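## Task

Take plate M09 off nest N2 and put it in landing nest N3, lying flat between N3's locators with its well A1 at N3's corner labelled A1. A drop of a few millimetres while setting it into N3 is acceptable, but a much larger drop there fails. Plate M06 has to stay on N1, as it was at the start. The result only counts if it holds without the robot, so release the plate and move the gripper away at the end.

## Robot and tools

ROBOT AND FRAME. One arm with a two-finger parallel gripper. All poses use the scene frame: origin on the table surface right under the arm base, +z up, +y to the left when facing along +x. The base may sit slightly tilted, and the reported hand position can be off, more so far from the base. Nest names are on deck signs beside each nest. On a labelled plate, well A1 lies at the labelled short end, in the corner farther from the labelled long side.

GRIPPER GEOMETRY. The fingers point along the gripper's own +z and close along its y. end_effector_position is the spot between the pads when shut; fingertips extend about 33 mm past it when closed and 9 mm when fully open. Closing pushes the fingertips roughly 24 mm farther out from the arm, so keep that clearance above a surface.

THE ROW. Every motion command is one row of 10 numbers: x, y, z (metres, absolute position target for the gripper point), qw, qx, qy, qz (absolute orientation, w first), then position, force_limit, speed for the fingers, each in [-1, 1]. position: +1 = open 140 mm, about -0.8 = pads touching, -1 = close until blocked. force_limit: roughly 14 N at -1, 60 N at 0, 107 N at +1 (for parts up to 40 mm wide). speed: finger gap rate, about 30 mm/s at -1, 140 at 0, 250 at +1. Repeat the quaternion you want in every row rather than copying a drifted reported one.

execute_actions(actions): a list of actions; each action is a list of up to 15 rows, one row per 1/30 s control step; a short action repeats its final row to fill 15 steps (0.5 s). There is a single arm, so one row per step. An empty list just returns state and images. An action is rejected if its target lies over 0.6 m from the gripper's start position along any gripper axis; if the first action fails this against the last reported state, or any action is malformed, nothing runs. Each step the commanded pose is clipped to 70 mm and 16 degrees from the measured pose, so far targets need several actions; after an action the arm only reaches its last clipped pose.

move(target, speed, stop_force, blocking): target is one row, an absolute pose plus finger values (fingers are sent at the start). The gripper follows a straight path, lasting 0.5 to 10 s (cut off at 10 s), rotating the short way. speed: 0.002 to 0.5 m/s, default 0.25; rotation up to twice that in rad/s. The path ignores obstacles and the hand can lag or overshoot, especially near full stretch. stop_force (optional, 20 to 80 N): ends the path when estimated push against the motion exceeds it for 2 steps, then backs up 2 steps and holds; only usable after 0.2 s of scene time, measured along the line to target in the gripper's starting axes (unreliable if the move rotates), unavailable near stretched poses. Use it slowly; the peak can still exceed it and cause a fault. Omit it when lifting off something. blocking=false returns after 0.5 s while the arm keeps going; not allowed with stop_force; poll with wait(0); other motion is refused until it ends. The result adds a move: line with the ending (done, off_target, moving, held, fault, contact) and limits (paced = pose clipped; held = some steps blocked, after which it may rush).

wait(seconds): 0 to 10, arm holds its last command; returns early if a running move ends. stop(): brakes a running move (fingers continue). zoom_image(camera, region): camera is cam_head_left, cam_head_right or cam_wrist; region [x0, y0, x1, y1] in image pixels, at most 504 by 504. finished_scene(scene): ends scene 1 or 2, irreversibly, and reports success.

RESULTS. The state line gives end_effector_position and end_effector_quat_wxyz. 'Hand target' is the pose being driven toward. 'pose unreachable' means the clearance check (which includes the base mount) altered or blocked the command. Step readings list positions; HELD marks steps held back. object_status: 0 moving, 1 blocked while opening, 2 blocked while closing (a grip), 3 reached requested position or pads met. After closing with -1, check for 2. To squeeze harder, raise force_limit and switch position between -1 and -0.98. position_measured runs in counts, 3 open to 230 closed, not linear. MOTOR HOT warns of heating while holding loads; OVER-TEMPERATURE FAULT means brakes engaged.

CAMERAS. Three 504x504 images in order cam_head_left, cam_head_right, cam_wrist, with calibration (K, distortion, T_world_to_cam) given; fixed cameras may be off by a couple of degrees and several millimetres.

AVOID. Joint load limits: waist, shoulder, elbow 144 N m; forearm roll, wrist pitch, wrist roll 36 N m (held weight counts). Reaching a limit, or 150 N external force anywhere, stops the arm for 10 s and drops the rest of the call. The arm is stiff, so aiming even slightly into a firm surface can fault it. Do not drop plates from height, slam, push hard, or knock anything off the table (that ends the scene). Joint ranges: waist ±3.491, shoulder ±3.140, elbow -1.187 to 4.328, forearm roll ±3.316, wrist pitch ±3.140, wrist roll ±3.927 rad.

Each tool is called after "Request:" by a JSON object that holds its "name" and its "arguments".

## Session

Request:
{"name": "execute_actions", "arguments": {"actions": []}}

Scene clock: 0.00 s.
end_effector_position=(+0.1773, +0.2097, +0.2868) position_measured=3 object_status=3 end_effector_quat_wxyz=(+0.042, +0.120, +0.988, +0.093)
Joint positions: [ 1.791 -0.661 -0.522  0.266 -1.723  2.568]
Joint velocities: [ 0.002 -0.001 -0.    -0.002  0.001 -0.   ]
Hand target: +0.177, +0.210, +0.287; +0.042, +0.120, +0.988, +0.093
camera_calibration (this result's frames):
cam_wrist: T_world_to_cam=[[0.3947, 0.906847, 0.147786, -0.293452], [0.817224, -0.420006, 0.394639, -0.157399], [0.419948, -0.0349897, -0.906874, 0.381465], [0, 0, 0, 1]] pos_world=[0.0842601, 0.213355, 0.451424]

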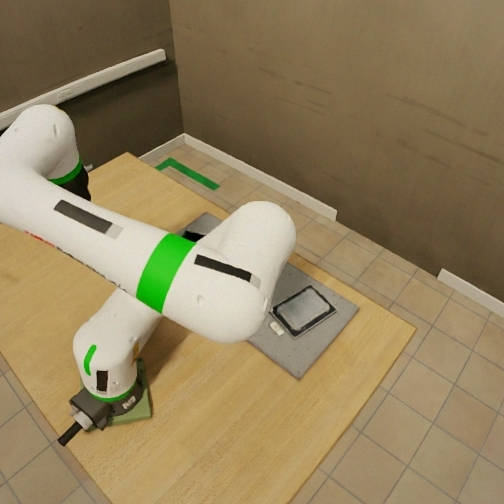

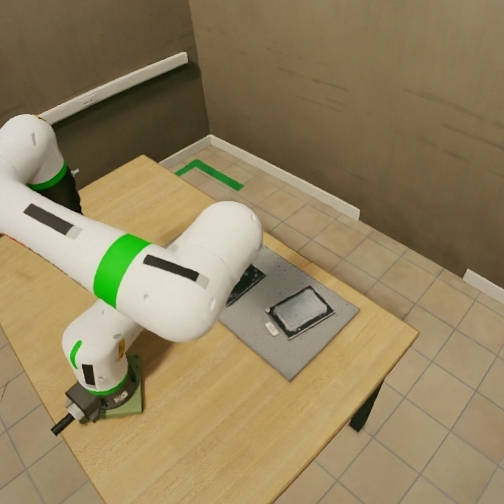

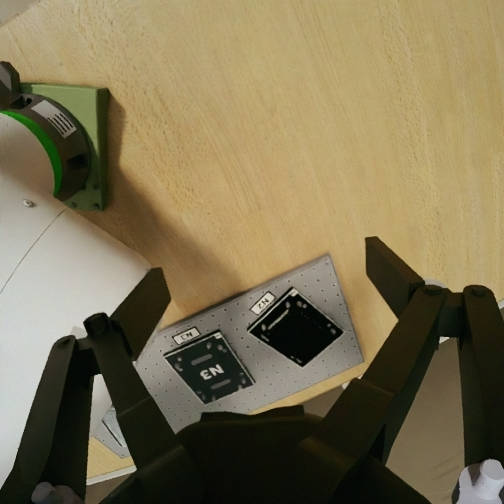

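Request:
{"name": "move", "arguments": {"target": [0.5, 0.12, 0.25, 0, 0.985, 0.174, 0, 0.4, 0, 0], "speed": 0.35}}

Scene clock: 7.43 s.
end_effector_position=(+0.5001, +0.1192, +0.2509) position_measured=78 object_status=3 end_effector_quat_wxyz=(+0.001, +0.985, +0.174, +0.003)
Joint positions: [ 0.528 -0.005  0.022  0.17  -1.542  1.224]
Joint velocities: [ 0.     0.002  0.002 -0.    -0.001 -0.001]
Hand target: +0.500, +0.119, +0.251; +0.001, +0.985, +0.174, +0.002
Off the commanded pose: 0.001 m, 0 deg.
move: done
camera_calibration (this result's frames):
cam_wrist: T_world_to_cam=[[0.178073, -0.982668, -0.051506, 0.0500429], [-0.910831, -0.184411, 0.369297, 0.397374], [-0.372395, -0.0188485, -0.927883, 0.609825], [0, 0, 0, 1]] pos_world=[0.580125, 0.13395, 0.421674]

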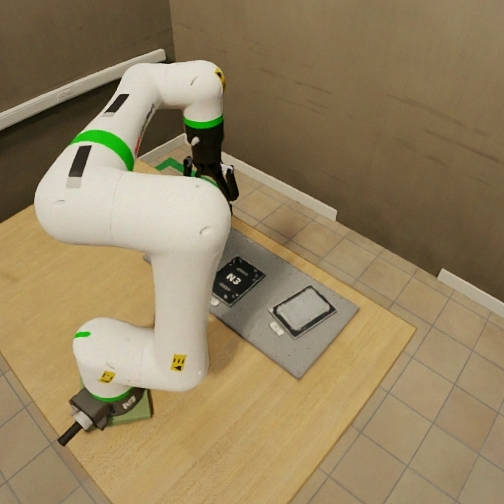

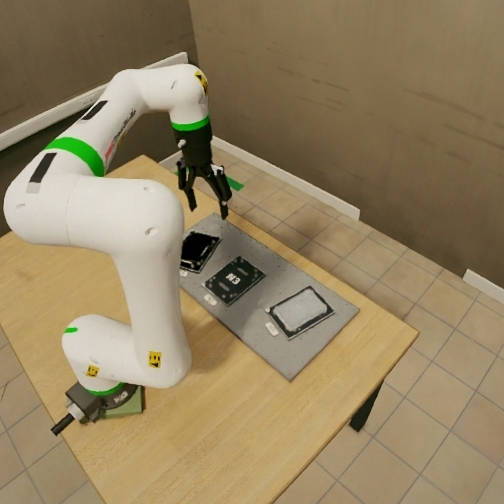

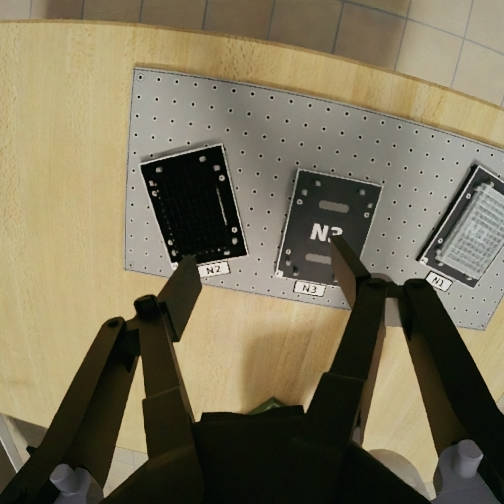

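Request:
{"name": "zoom_image", "arguments": {"camera": "cam_wrist", "region": [125, 130, 275, 280]}}

Request:
{"name": "zoom_image", "arguments": {"camera": "cam_wrist", "region": [260, 155, 410, 305]}}

Region (125, 130, 275, 280) of cam_wrist's 504x504 image, scaled by 3.360, with more detail than that image has.

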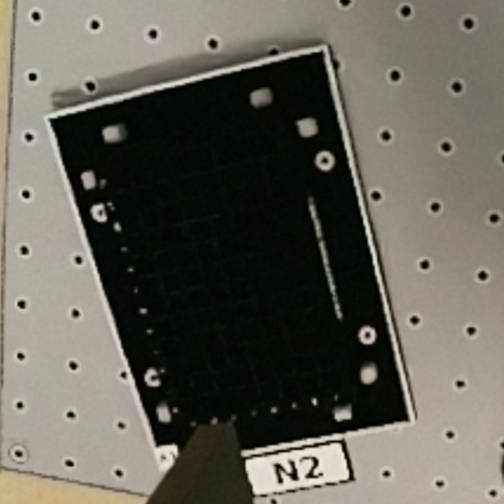

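Region (260, 155, 410, 305) of cam_wrist's 504x504 image, scaled by 3.360, with more detail than that image has.

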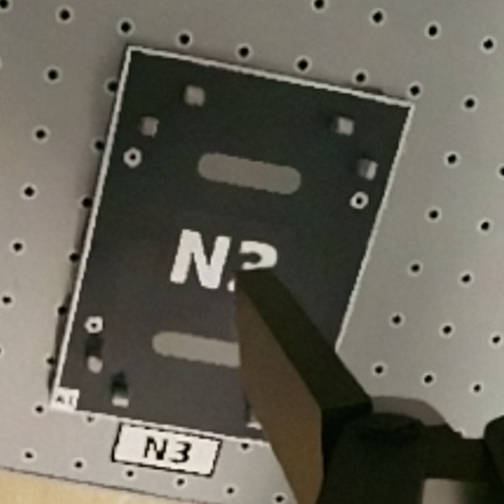

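Request:
{"name": "move", "arguments": {"target": [0.4696, 0.2213, 0.08, 0, 0.9813, 0.1925, 0, 0.4, 0, 0], "speed": 0.2}}

Request:
{"name": "zoom_image", "arguments": {"camera": "cam_wrist", "region": [150, 115, 380, 345]}}

Scene clock: 18.40 s.
end_effector_position=(+0.4706, +0.2221, +0.0800) position_measured=78 object_status=3 end_effector_quat_wxyz=(-0.000, +0.981, +0.192, -0.000)
Joint positions: [ 0.668  0.151 -0.244  0.187 -1.153  1.047]
Joint velocities: [ 0.     0.001 -0.     0.001  0.002 -0.002]
Hand target: +0.471, +0.222, +0.080; -0.000, +0.981, +0.192, -0.000
Off the commanded pose: 0.001 m, 0 deg.
move: done
camera_calibration (this result's frames):
cam_wrist: T_world_to_cam=[[0.214587, -0.975206, -0.0540816, 0.129028], [-0.901134, -0.219036, 0.374141, 0.455355], [-0.37671, -0.0315509, -0.925794, 0.446873], [0, 0, 0, 1]] pos_world=[0.55099, 0.239667, 0.250324]

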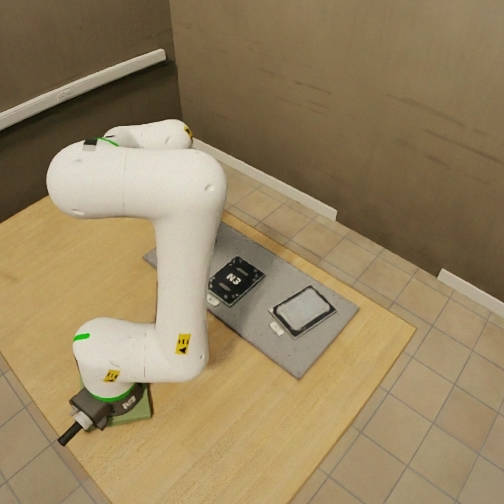

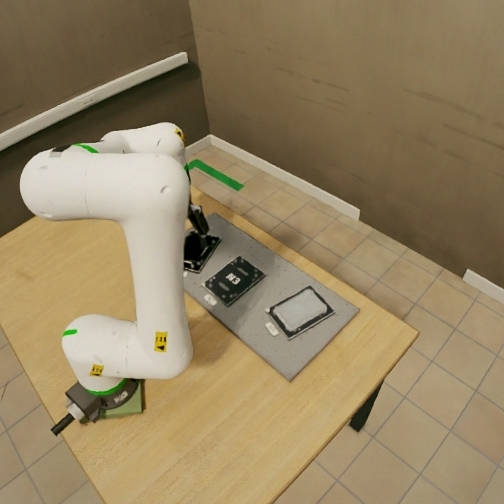

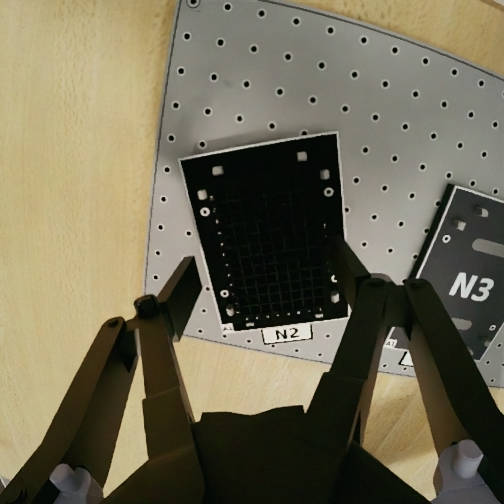

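Region (150, 115, 380, 345) of cam_wrist's 504x504 image, scaled by 2.191, with more detail than that image has.

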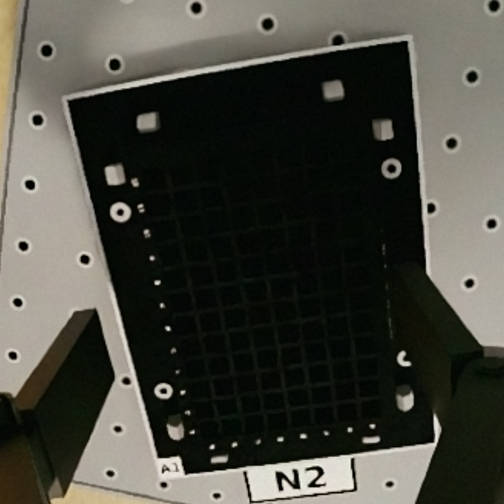

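Request:
{"name": "move", "arguments": {"target": [0.477, 0.2172, 0.072, 0, 0.9818, 0.19, 0, 0.4, 0, 0], "speed": 0.03}}

Request:
{"name": "move", "arguments": {"target": [0.477, 0.2172, 0.058, 0, 0.9818, 0.19, 0, 0.4, 0, 0], "speed": 0.01, "stop_force": 20}}

Request:
{"name": "zoom_image", "arguments": {"camera": "cam_wrist", "region": [150, 125, 380, 355]}}

Scene clock: 23.13 s.
end_effector_position=(+0.4770, +0.2172, +0.0720) position_measured=78 object_status=3 end_effector_quat_wxyz=(+0.000, +0.982, +0.190, +0.000)
Joint positions: [ 0.649  0.165 -0.245  0.189 -1.135  1.058]
Joint velocities: [-0.     0.     0.    -0.001  0.     0.   ]
Hand target: +0.477, +0.217, +0.072; +0.000, +0.982, +0.190, +0.000
Off the commanded pose: 0.000 m, 0 deg.
move: done
camera_calibration (this result's frames):
cam_wrist: T_world_to_cam=[[0.209706, -0.976304, -0.0534204, 0.124937], [-0.902391, -0.214287, 0.37386, 0.462652], [-0.376448, -0.0301946, -0.925946, 0.441337], [0, 0, 0, 1]] pos_world=[0.557434, 0.234443, 0.242361]

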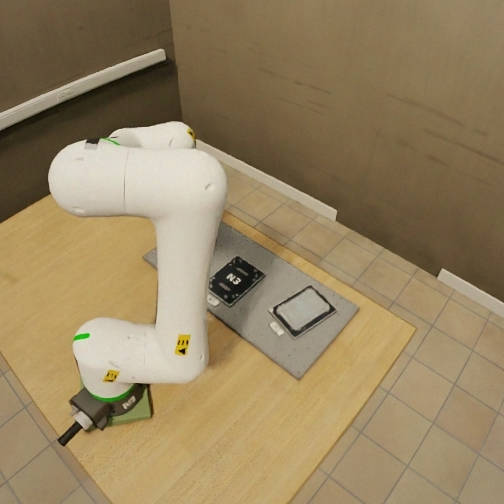

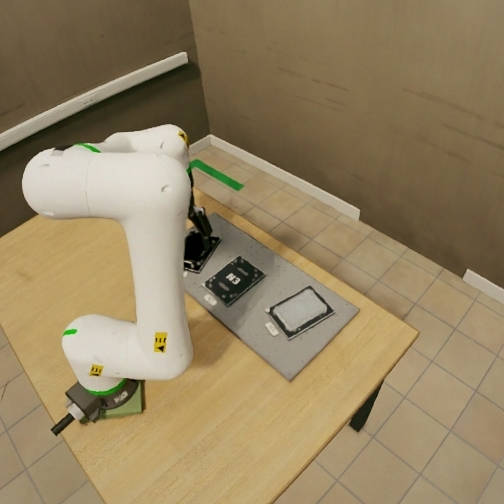

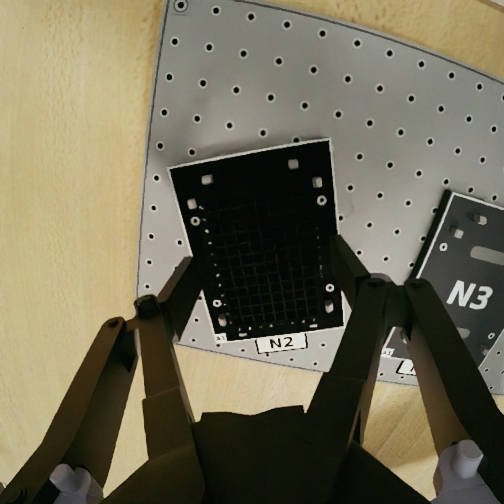

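Scene clock: 24.77 s.
end_effector_position=(+0.4771, +0.2172, +0.0580) position_measured=78 object_status=3 end_effector_quat_wxyz=(+0.000, +0.982, +0.190, +0.000)
Joint positions: [ 0.643  0.18  -0.263  0.191 -1.102  1.056]
Joint velocities: [ 0.     0.001 -0.001  0.     0.001 -0.   ]
Hand target: +0.477, +0.217, +0.058; +0.000, +0.982, +0.190, +0.000
Off the commanded pose: 0.000 m, 0 deg.
move: done
camera_calibration (this result's frames):
cam_wrist: T_world_to_cam=[[0.209683, -0.976306, -0.0534825, 0.124241], [-0.902381, -0.214288, 0.373883, 0.467941], [-0.376485, -0.0301356, -0.925932, 0.428388], [0, 0, 0, 1]] pos_world=[0.557492, 0.234481, 0.228348]

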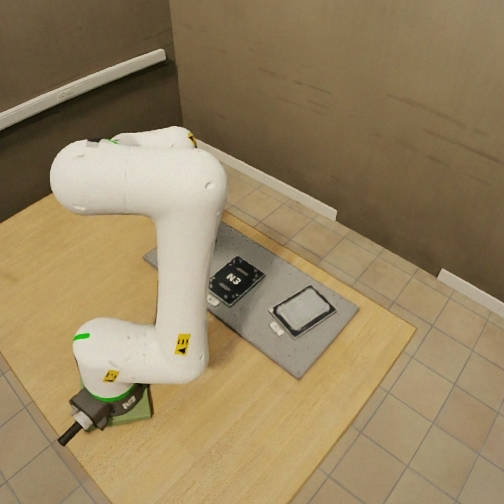

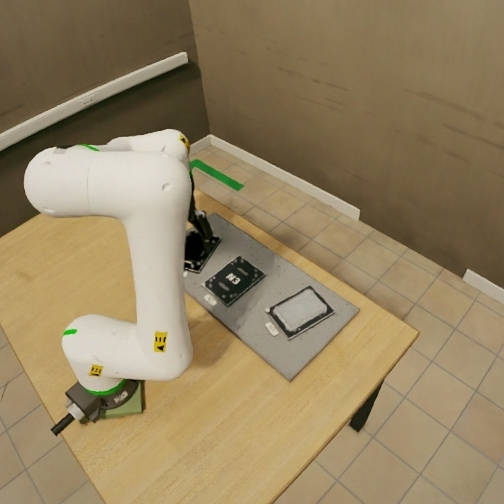

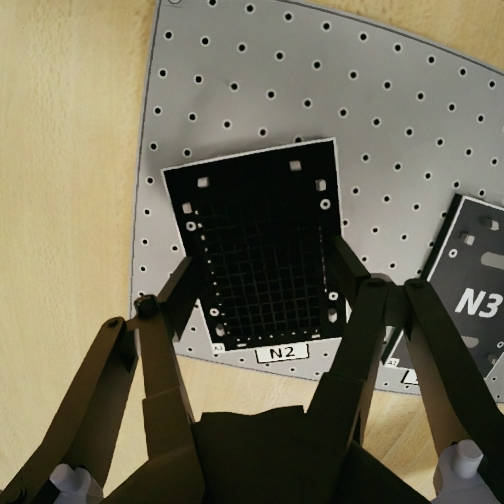

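Region (150, 125, 380, 355) of cam_wrist's 504x504 image, scaled by 2.191, with more detail than that image has.

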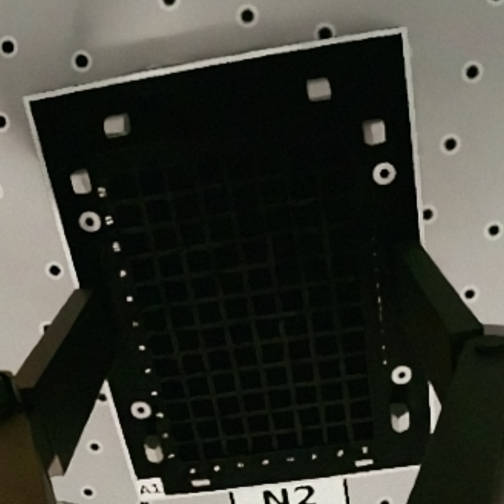

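Request:
{"name": "execute_actions", "arguments": {"actions": [[[0.477, 0.2172, 0.056, 0, 0.9818, 0.19, 0, 0.4, -0.3, -1]],[[0.477, 0.2172, 0.056, 0, 0.9818, 0.19, 0, -1, -0.3, -1]],[[0.477, 0.2172, 0.056, 0, 0.9818, 0.19, 0, -1, -0.3, -1]]]}}

Request:
{"name": "zoom_image", "arguments": {"camera": "cam_wrist", "region": [150, 125, 380, 355]}}

Request:
{"name": "move", "arguments": {"target": [0.477, 0.2172, 0.08, 0, 0.9818, 0.19, 0, -1, -0.3, -1], "speed": 0.03}}

Request:
{"name": "zoom_image", "arguments": {"camera": "cam_wrist", "region": [150, 125, 380, 355]}}

Scene clock: 30.03 s.
end_effector_position=(+0.4770, +0.2172, +0.0560) position_measured=104 object_status=2 end_effector_quat_wxyz=(+0.000, +0.982, +0.190, +0.000)
Joint positions: [ 0.643  0.182 -0.265  0.192 -1.098  1.056]
Joint velocities: [-0.     0.    -0.    -0.002 -0.001 -0.001]
Hand target: +0.477, +0.217, +0.056; -0.000, +0.982, +0.190, +0.000
Off the commanded pose: 0.000 m, 0 deg.
Step readings (end_effector_position; steps 1 to 15: 1st action; 16 to 30: 2nd action; 31 to 45: 3rd action):
0: (+0.4771, +0.2172, +0.0580)
1: (+0.4771, +0.2173, +0.0578)
2: (+0.4771, +0.2172, +0.0571)
4: (+0.4770, +0.2172, +0.0563)
8: (+0.4770, +0.2172, +0.0560)
15: (+0.4770, +0.2172, +0.0560)
16: (+0.4770, +0.2172, +0.0560)
17: (+0.4770, +0.2172, +0.0560)
19: (+0.4770, +0.2172, +0.0560)
23: (+0.4770, +0.2172, +0.0560)
30: (+0.4771, +0.2171, +0.0560)
31: (+0.4771, +0.2171, +0.0560)
32: (+0.4771, +0.2171, +0.0560)
34: (+0.4771, +0.2171, +0.0560)
38: (+0.4771, +0.2171, +0.0560)
45: end_effector_position above
camera_calibration (this result's frames):
cam_wrist: T_world_to_cam=[[0.209685, -0.976308, -0.0534368, 0.124061], [-0.902382, -0.214272, 0.37389, 0.468644], [-0.376481, -0.0301786, -0.925932, 0.42651], [0, 0, 0, 1]] pos_world=[0.557456, 0.234411, 0.226328]

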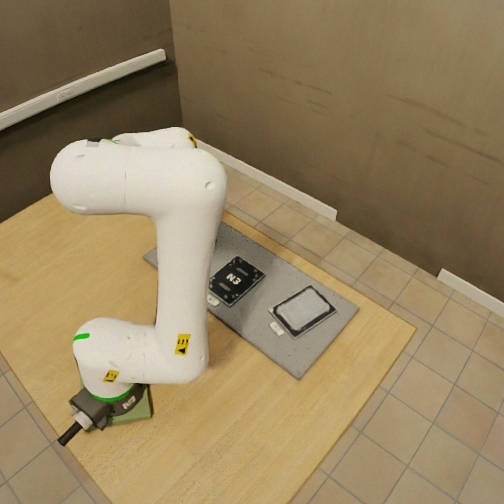

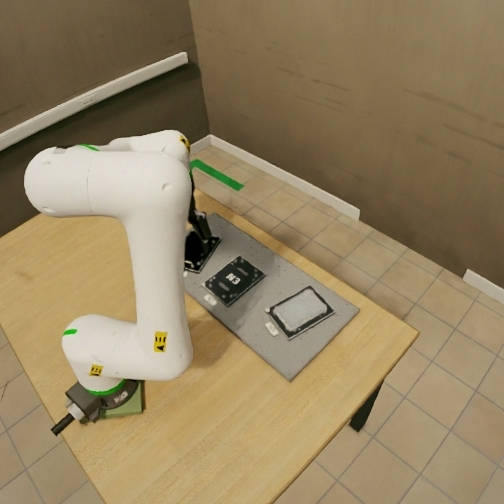

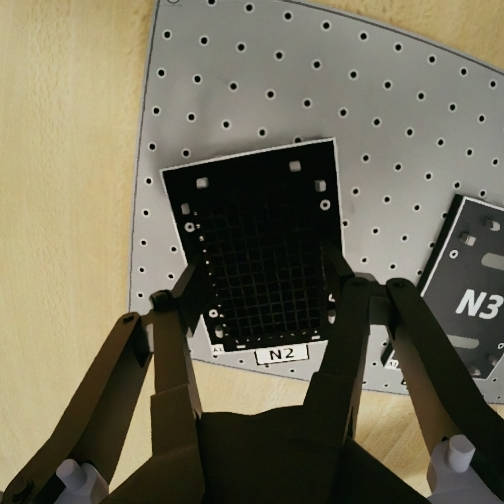

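Region (150, 125, 380, 355) of cam_wrist's 504x504 image, scaled by 2.191, with more detail than that image has.

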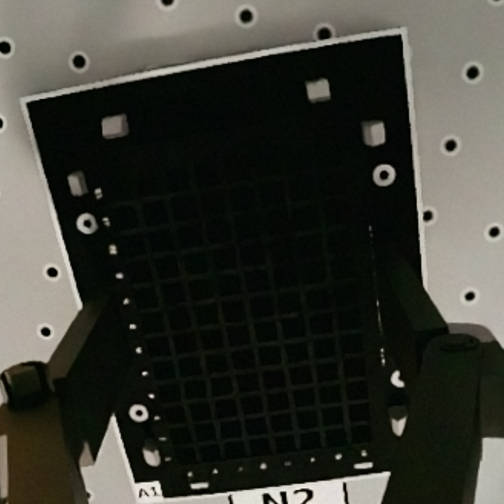

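Scene clock: 31.10 s.
end_effector_position=(+0.4769, +0.2171, +0.0800) position_measured=105 object_status=2 end_effector_quat_wxyz=(-0.000, +0.982, +0.190, -0.000)
Joint positions: [ 0.652  0.157 -0.235  0.187 -1.154  1.059]
Joint velocities: [ 0.    -0.001  0.001  0.001 -0.002  0.001]
Hand target: +0.477, +0.217, +0.080; -0.000, +0.982, +0.190, -0.000
Off the commanded pose: 0.000 m, 0 deg.
move: done
camera_calibration (this result's frames):
cam_wrist: T_world_to_cam=[[0.209676, -0.976304, -0.0535476, 0.125326], [-0.902351, -0.214303, 0.373947, 0.459535], [-0.376562, -0.030089, -0.925903, 0.448681], [0, 0, 0, 1]] pos_world=[0.55734, 0.234337, 0.250304]

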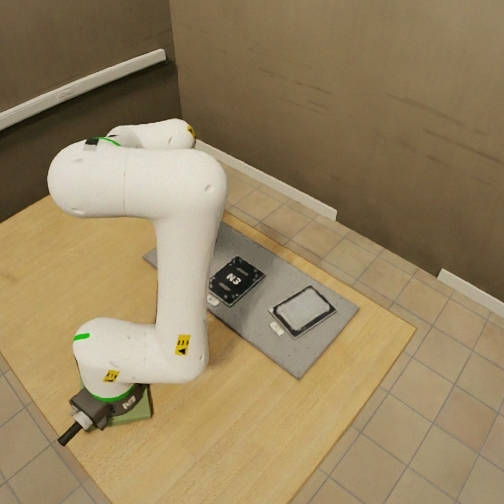

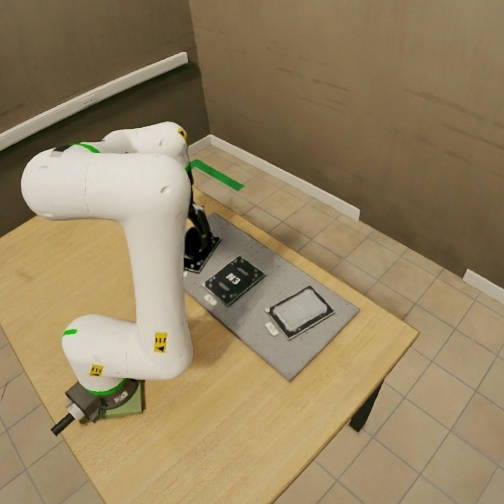

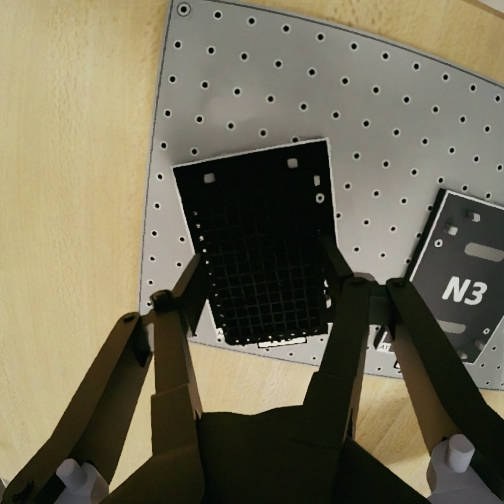

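Region (150, 125, 380, 355) of cam_wrist's 504x504 image, scaled by 2.191, with more detail than that image has.

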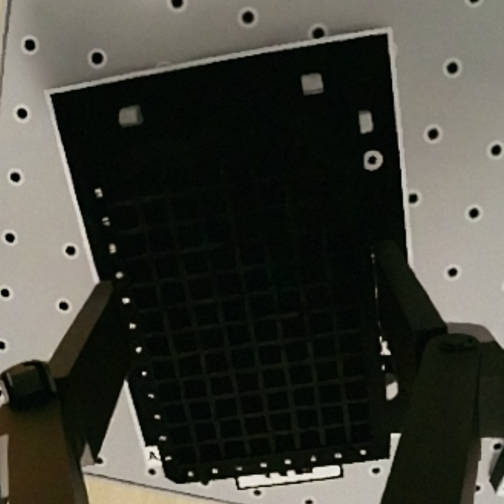

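Request:
{"name": "move", "arguments": {"target": [0.4816, 0.0273, 0.08, 0, 1, 0.0035, 0, -1, -0.3, -1], "speed": 0.15}}

Request:
{"name": "zoom_image", "arguments": {"camera": "cam_wrist", "region": [150, 125, 380, 355]}}

Scene clock: 35.50 s.
end_effector_position=(+0.4812, +0.0269, +0.0799) position_measured=105 object_status=2 end_effector_quat_wxyz=(+0.001, +1.000, +0.004, +0.000)
Joint positions: [ 0.302 -0.02  -0.374  0.167 -1.134  1.043]
Joint velocities: [-0.001  0.     0.001 -0.    -0.001  0.   ]
Hand target: +0.481, +0.027, +0.080; +0.001, +1.000, +0.004, +0.001
Off the commanded pose: 0.001 m, 0 deg.
move: done
camera_calibration (this result's frames):
cam_wrist: T_world_to_cam=[[-0.162535, -0.985318, -0.0522485, 0.117984], [-0.918494, 0.131741, 0.372844, 0.421277], [-0.360487, 0.10859, -0.926422, 0.433054], [0, 0, 0, 1]] pos_world=[0.562228, 0.0137264, 0.250285]

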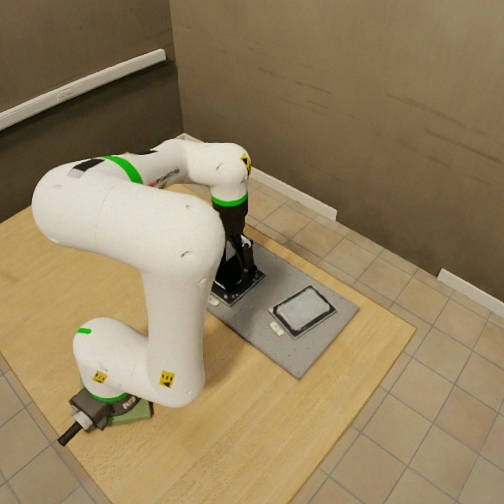

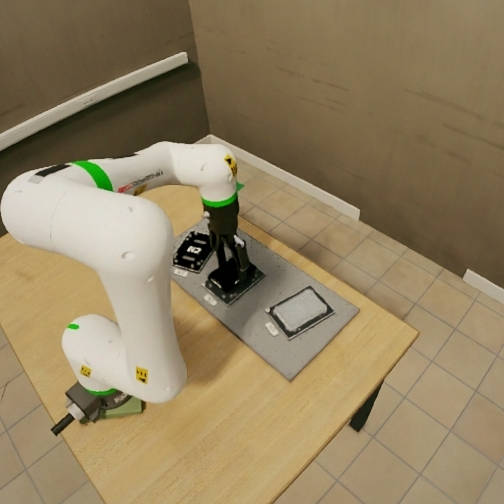

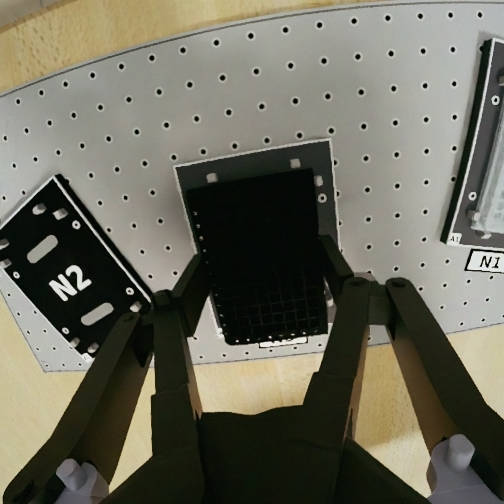

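Region (150, 125, 380, 355) of cam_wrist's 504x504 image, scaled by 2.191, with more detail than that image has.

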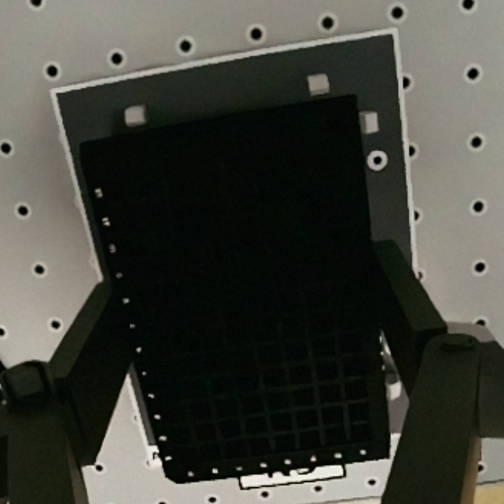

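Request:
{"name": "move", "arguments": {"target": [0.4809, 0.0251, 0.066, 0, 1, 0.001, 0, -1, -0.3, -1], "speed": 0.02}}

Request:
{"name": "zoom_image", "arguments": {"camera": "cam_wrist", "region": [150, 125, 380, 355]}}

Scene clock: 41.00 s.
end_effector_position=(+0.4810, +0.0251, +0.0660) position_measured=105 object_status=2 end_effector_quat_wxyz=(+0.000, +1.000, +0.001, +0.000)
Joint positions: [ 0.291 -0.005 -0.392  0.167 -1.1    1.043]
Joint velocities: [-0.001  0.001 -0.001  0.001  0.002 -0.001]
Hand target: +0.481, +0.025, +0.066; +0.000, +1.000, +0.001, +0.000
Off the commanded pose: 0.000 m, 0 deg.
move: done
camera_calibration (this result's frames):
cam_wrist: T_world_to_cam=[[-0.16762, -0.9844, -0.0534855, 0.117962], [-0.917468, 0.135909, 0.373873, 0.425758], [-0.360771, 0.11174, -0.925936, 0.420373], [0, 0, 0, 1]] pos_world=[0.562051, 0.0112847, 0.236368]

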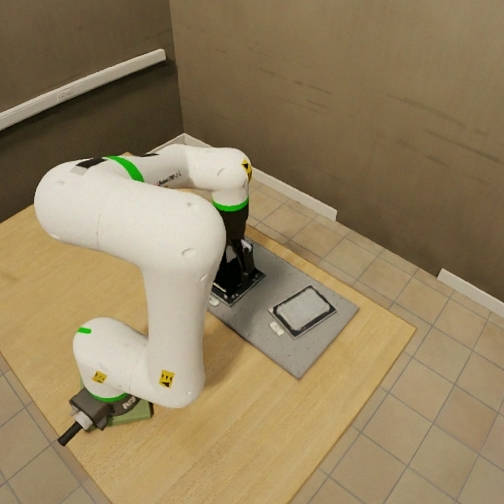

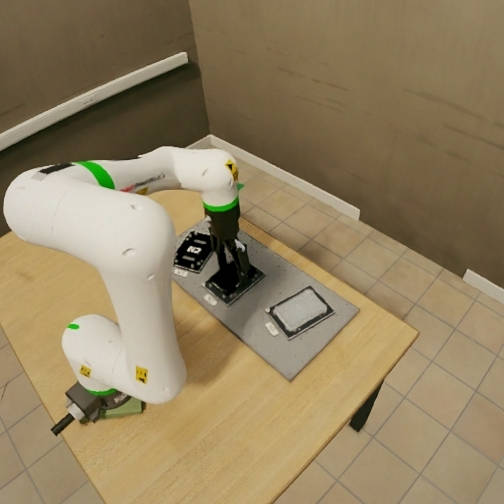

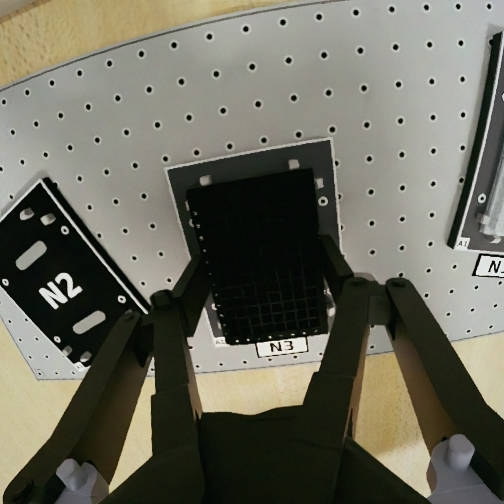

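Region (150, 125, 380, 355) of cam_wrist's 504x504 image, scaled by 2.191, with more detail than that image has.

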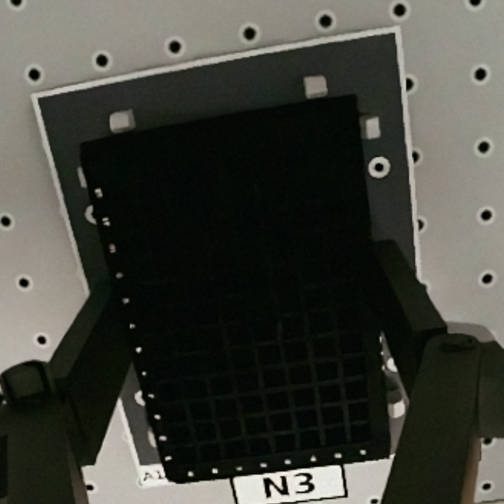

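Request:
{"name": "move", "arguments": {"target": [0.4809, 0.0249, 0.0565, 0, 1, 0.001, 0, -1, -0.3, -1], "speed": 0.005, "stop_force": 20}}

Request:
{"name": "zoom_image", "arguments": {"camera": "cam_wrist", "region": [150, 125, 380, 355]}}

Scene clock: 45.37 s.
end_effector_position=(+0.4810, +0.0249, +0.0565) position_measured=105 object_status=2 end_effector_quat_wxyz=(+0.000, +1.000, +0.001, +0.000)
Joint positions: [ 0.287  0.006 -0.404  0.169 -1.076  1.043]
Joint velocities: [-0.001  0.001  0.     0.001 -0.     0.001]
Hand target: +0.481, +0.025, +0.056; +0.000, +1.000, +0.001, +0.000
Off the commanded pose: 0.000 m, 0 deg.
move: done
camera_calibration (this result's frames):
cam_wrist: T_world_to_cam=[[-0.167715, -0.984383, -0.0534928, 0.117284], [-0.917454, 0.135995, 0.373877, 0.429326], [-0.360763, 0.111782, -0.925934, 0.411571], [0, 0, 0, 1]] pos_world=[0.562037, 0.0110598, 0.226847]

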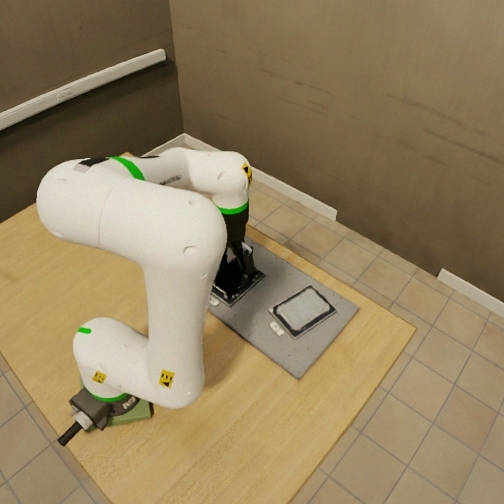

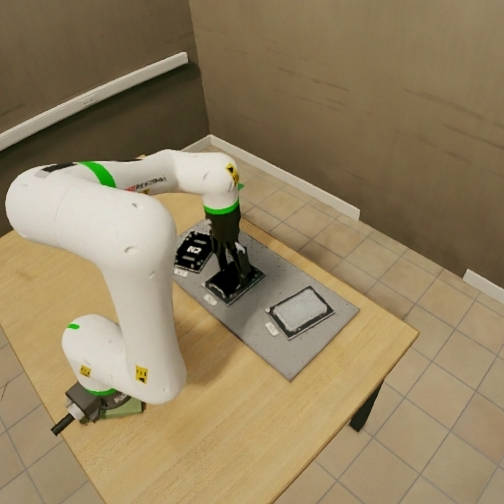

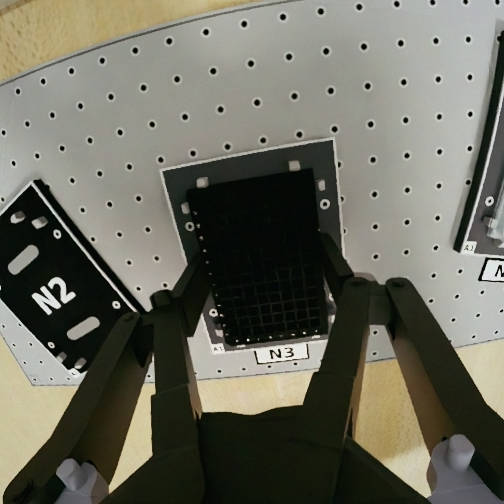

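Region (150, 125, 380, 355) of cam_wrist's 504x504 image, scaled by 2.191, with more detail than that image has.

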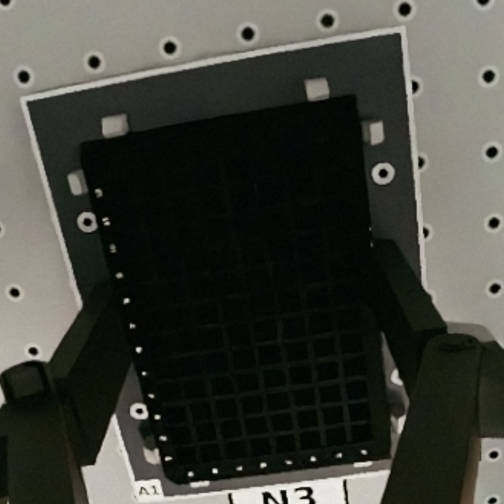

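Request:
{"name": "move", "arguments": {"target": [0.4809, 0.0249, 0.0565, 0, 1, 0.001, 0, 0.4, -0.3, -0.5], "speed": 0.02}}

Request:
{"name": "move", "arguments": {"target": [0.42, 0.035, 0.2, 0, 1, 0.001, 0, 0.4, -0.3, -0.5], "speed": 0.15}}

Request:
{"name": "zoom_image", "arguments": {"camera": "cam_wrist", "region": [160, 50, 380, 270]}}

Scene clock: 48.33 s.
end_effector_position=(+0.4809, +0.0249, +0.0565) position_measured=78 object_status=3 end_effector_quat_wxyz=(+0.000, +1.000, +0.001, +0.000)
Joint positions: [ 0.287  0.006 -0.404  0.169 -1.076  1.043]
Joint velocities: [-0.    -0.001  0.    -0.     0.     0.   ]
Hand target: +0.481, +0.025, +0.056; +0.000, +1.000, +0.001, +0.000
Off the commanded pose: 0.000 m, 0 deg.
move: done
camera_calibration (this result's frames):
cam_wrist: T_world_to_cam=[[-0.167751, -0.984377, -0.0534879, 0.117262], [-0.917447, 0.13603, 0.373882, 0.42929], [-0.360765, 0.111791, -0.925933, 0.411554], [0, 0, 0, 1]] pos_world=[0.561995, 0.0110258, 0.22684]

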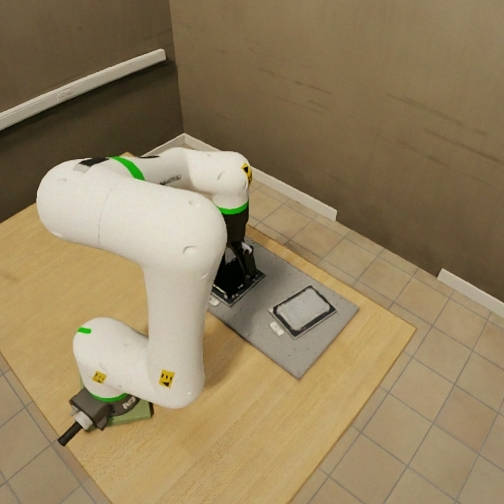

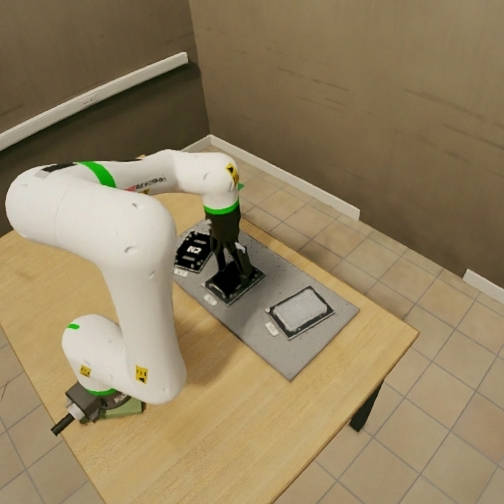

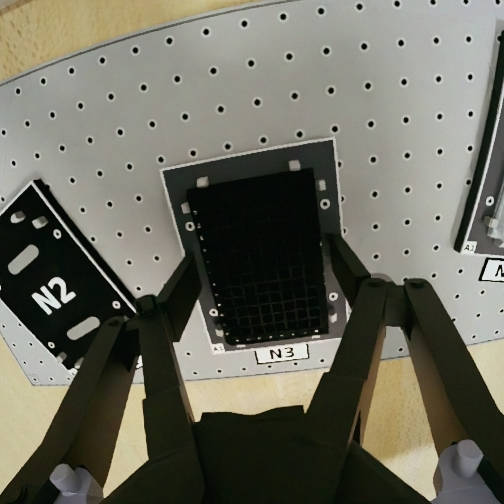

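Scene clock: 49.80 s.
end_effector_position=(+0.4192, +0.0349, +0.1998) position_measured=78 object_status=3 end_effector_quat_wxyz=(-0.000, +1.000, +0.001, -0.000)
Joint positions: [ 0.456 -0.26  -0.323  0.162 -1.444  0.932]
Joint velocities: [ 0.001 -0.001  0.001  0.    -0.002 -0.   ]
Hand target: +0.419, +0.035, +0.200; -0.000, +1.000, +0.001, -0.000
Off the commanded pose: 0.001 m, 0 deg.
move: done
camera_calibration (this result's frames):
cam_wrist: T_world_to_cam=[[-0.167837, -0.984324, -0.0541945, 0.124649], [-0.917234, 0.135779, 0.374494, 0.317528], [-0.361265, 0.112563, -0.925644, 0.520999], [0, 0, 0, 1]] pos_world=[0.500387, 0.0209358, 0.370103]

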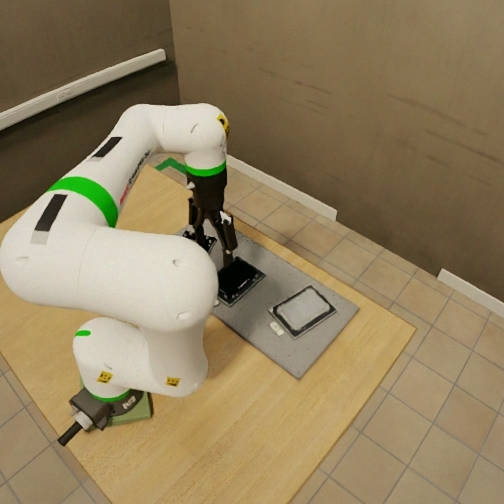

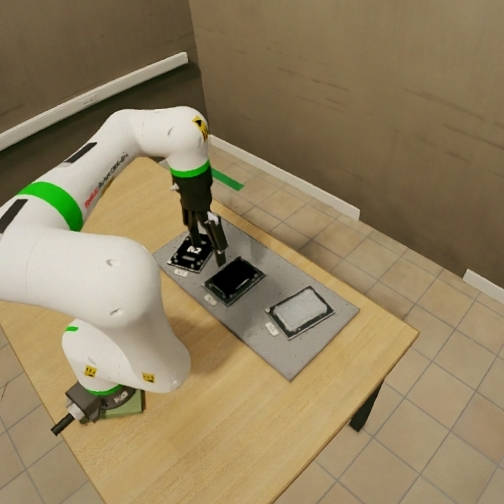

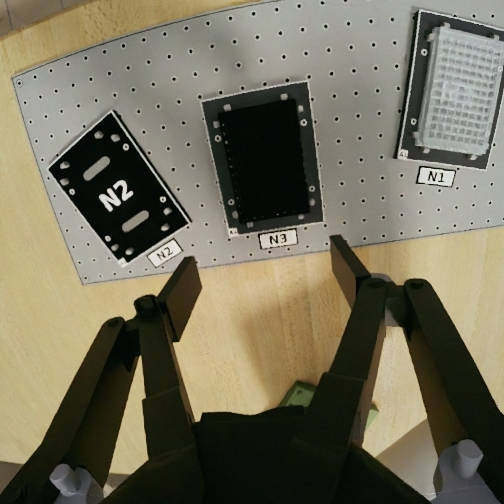

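Region (160, 50, 380, 270) of cam_wrist's 504x504 image, scaled by 2.291, with more detail than that image has.

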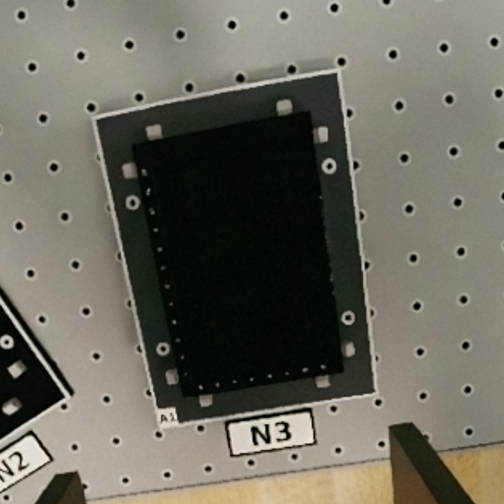

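Request:
{"name": "finished_scene", "arguments": {"scene": 2}}

The scene is finished: the task was done.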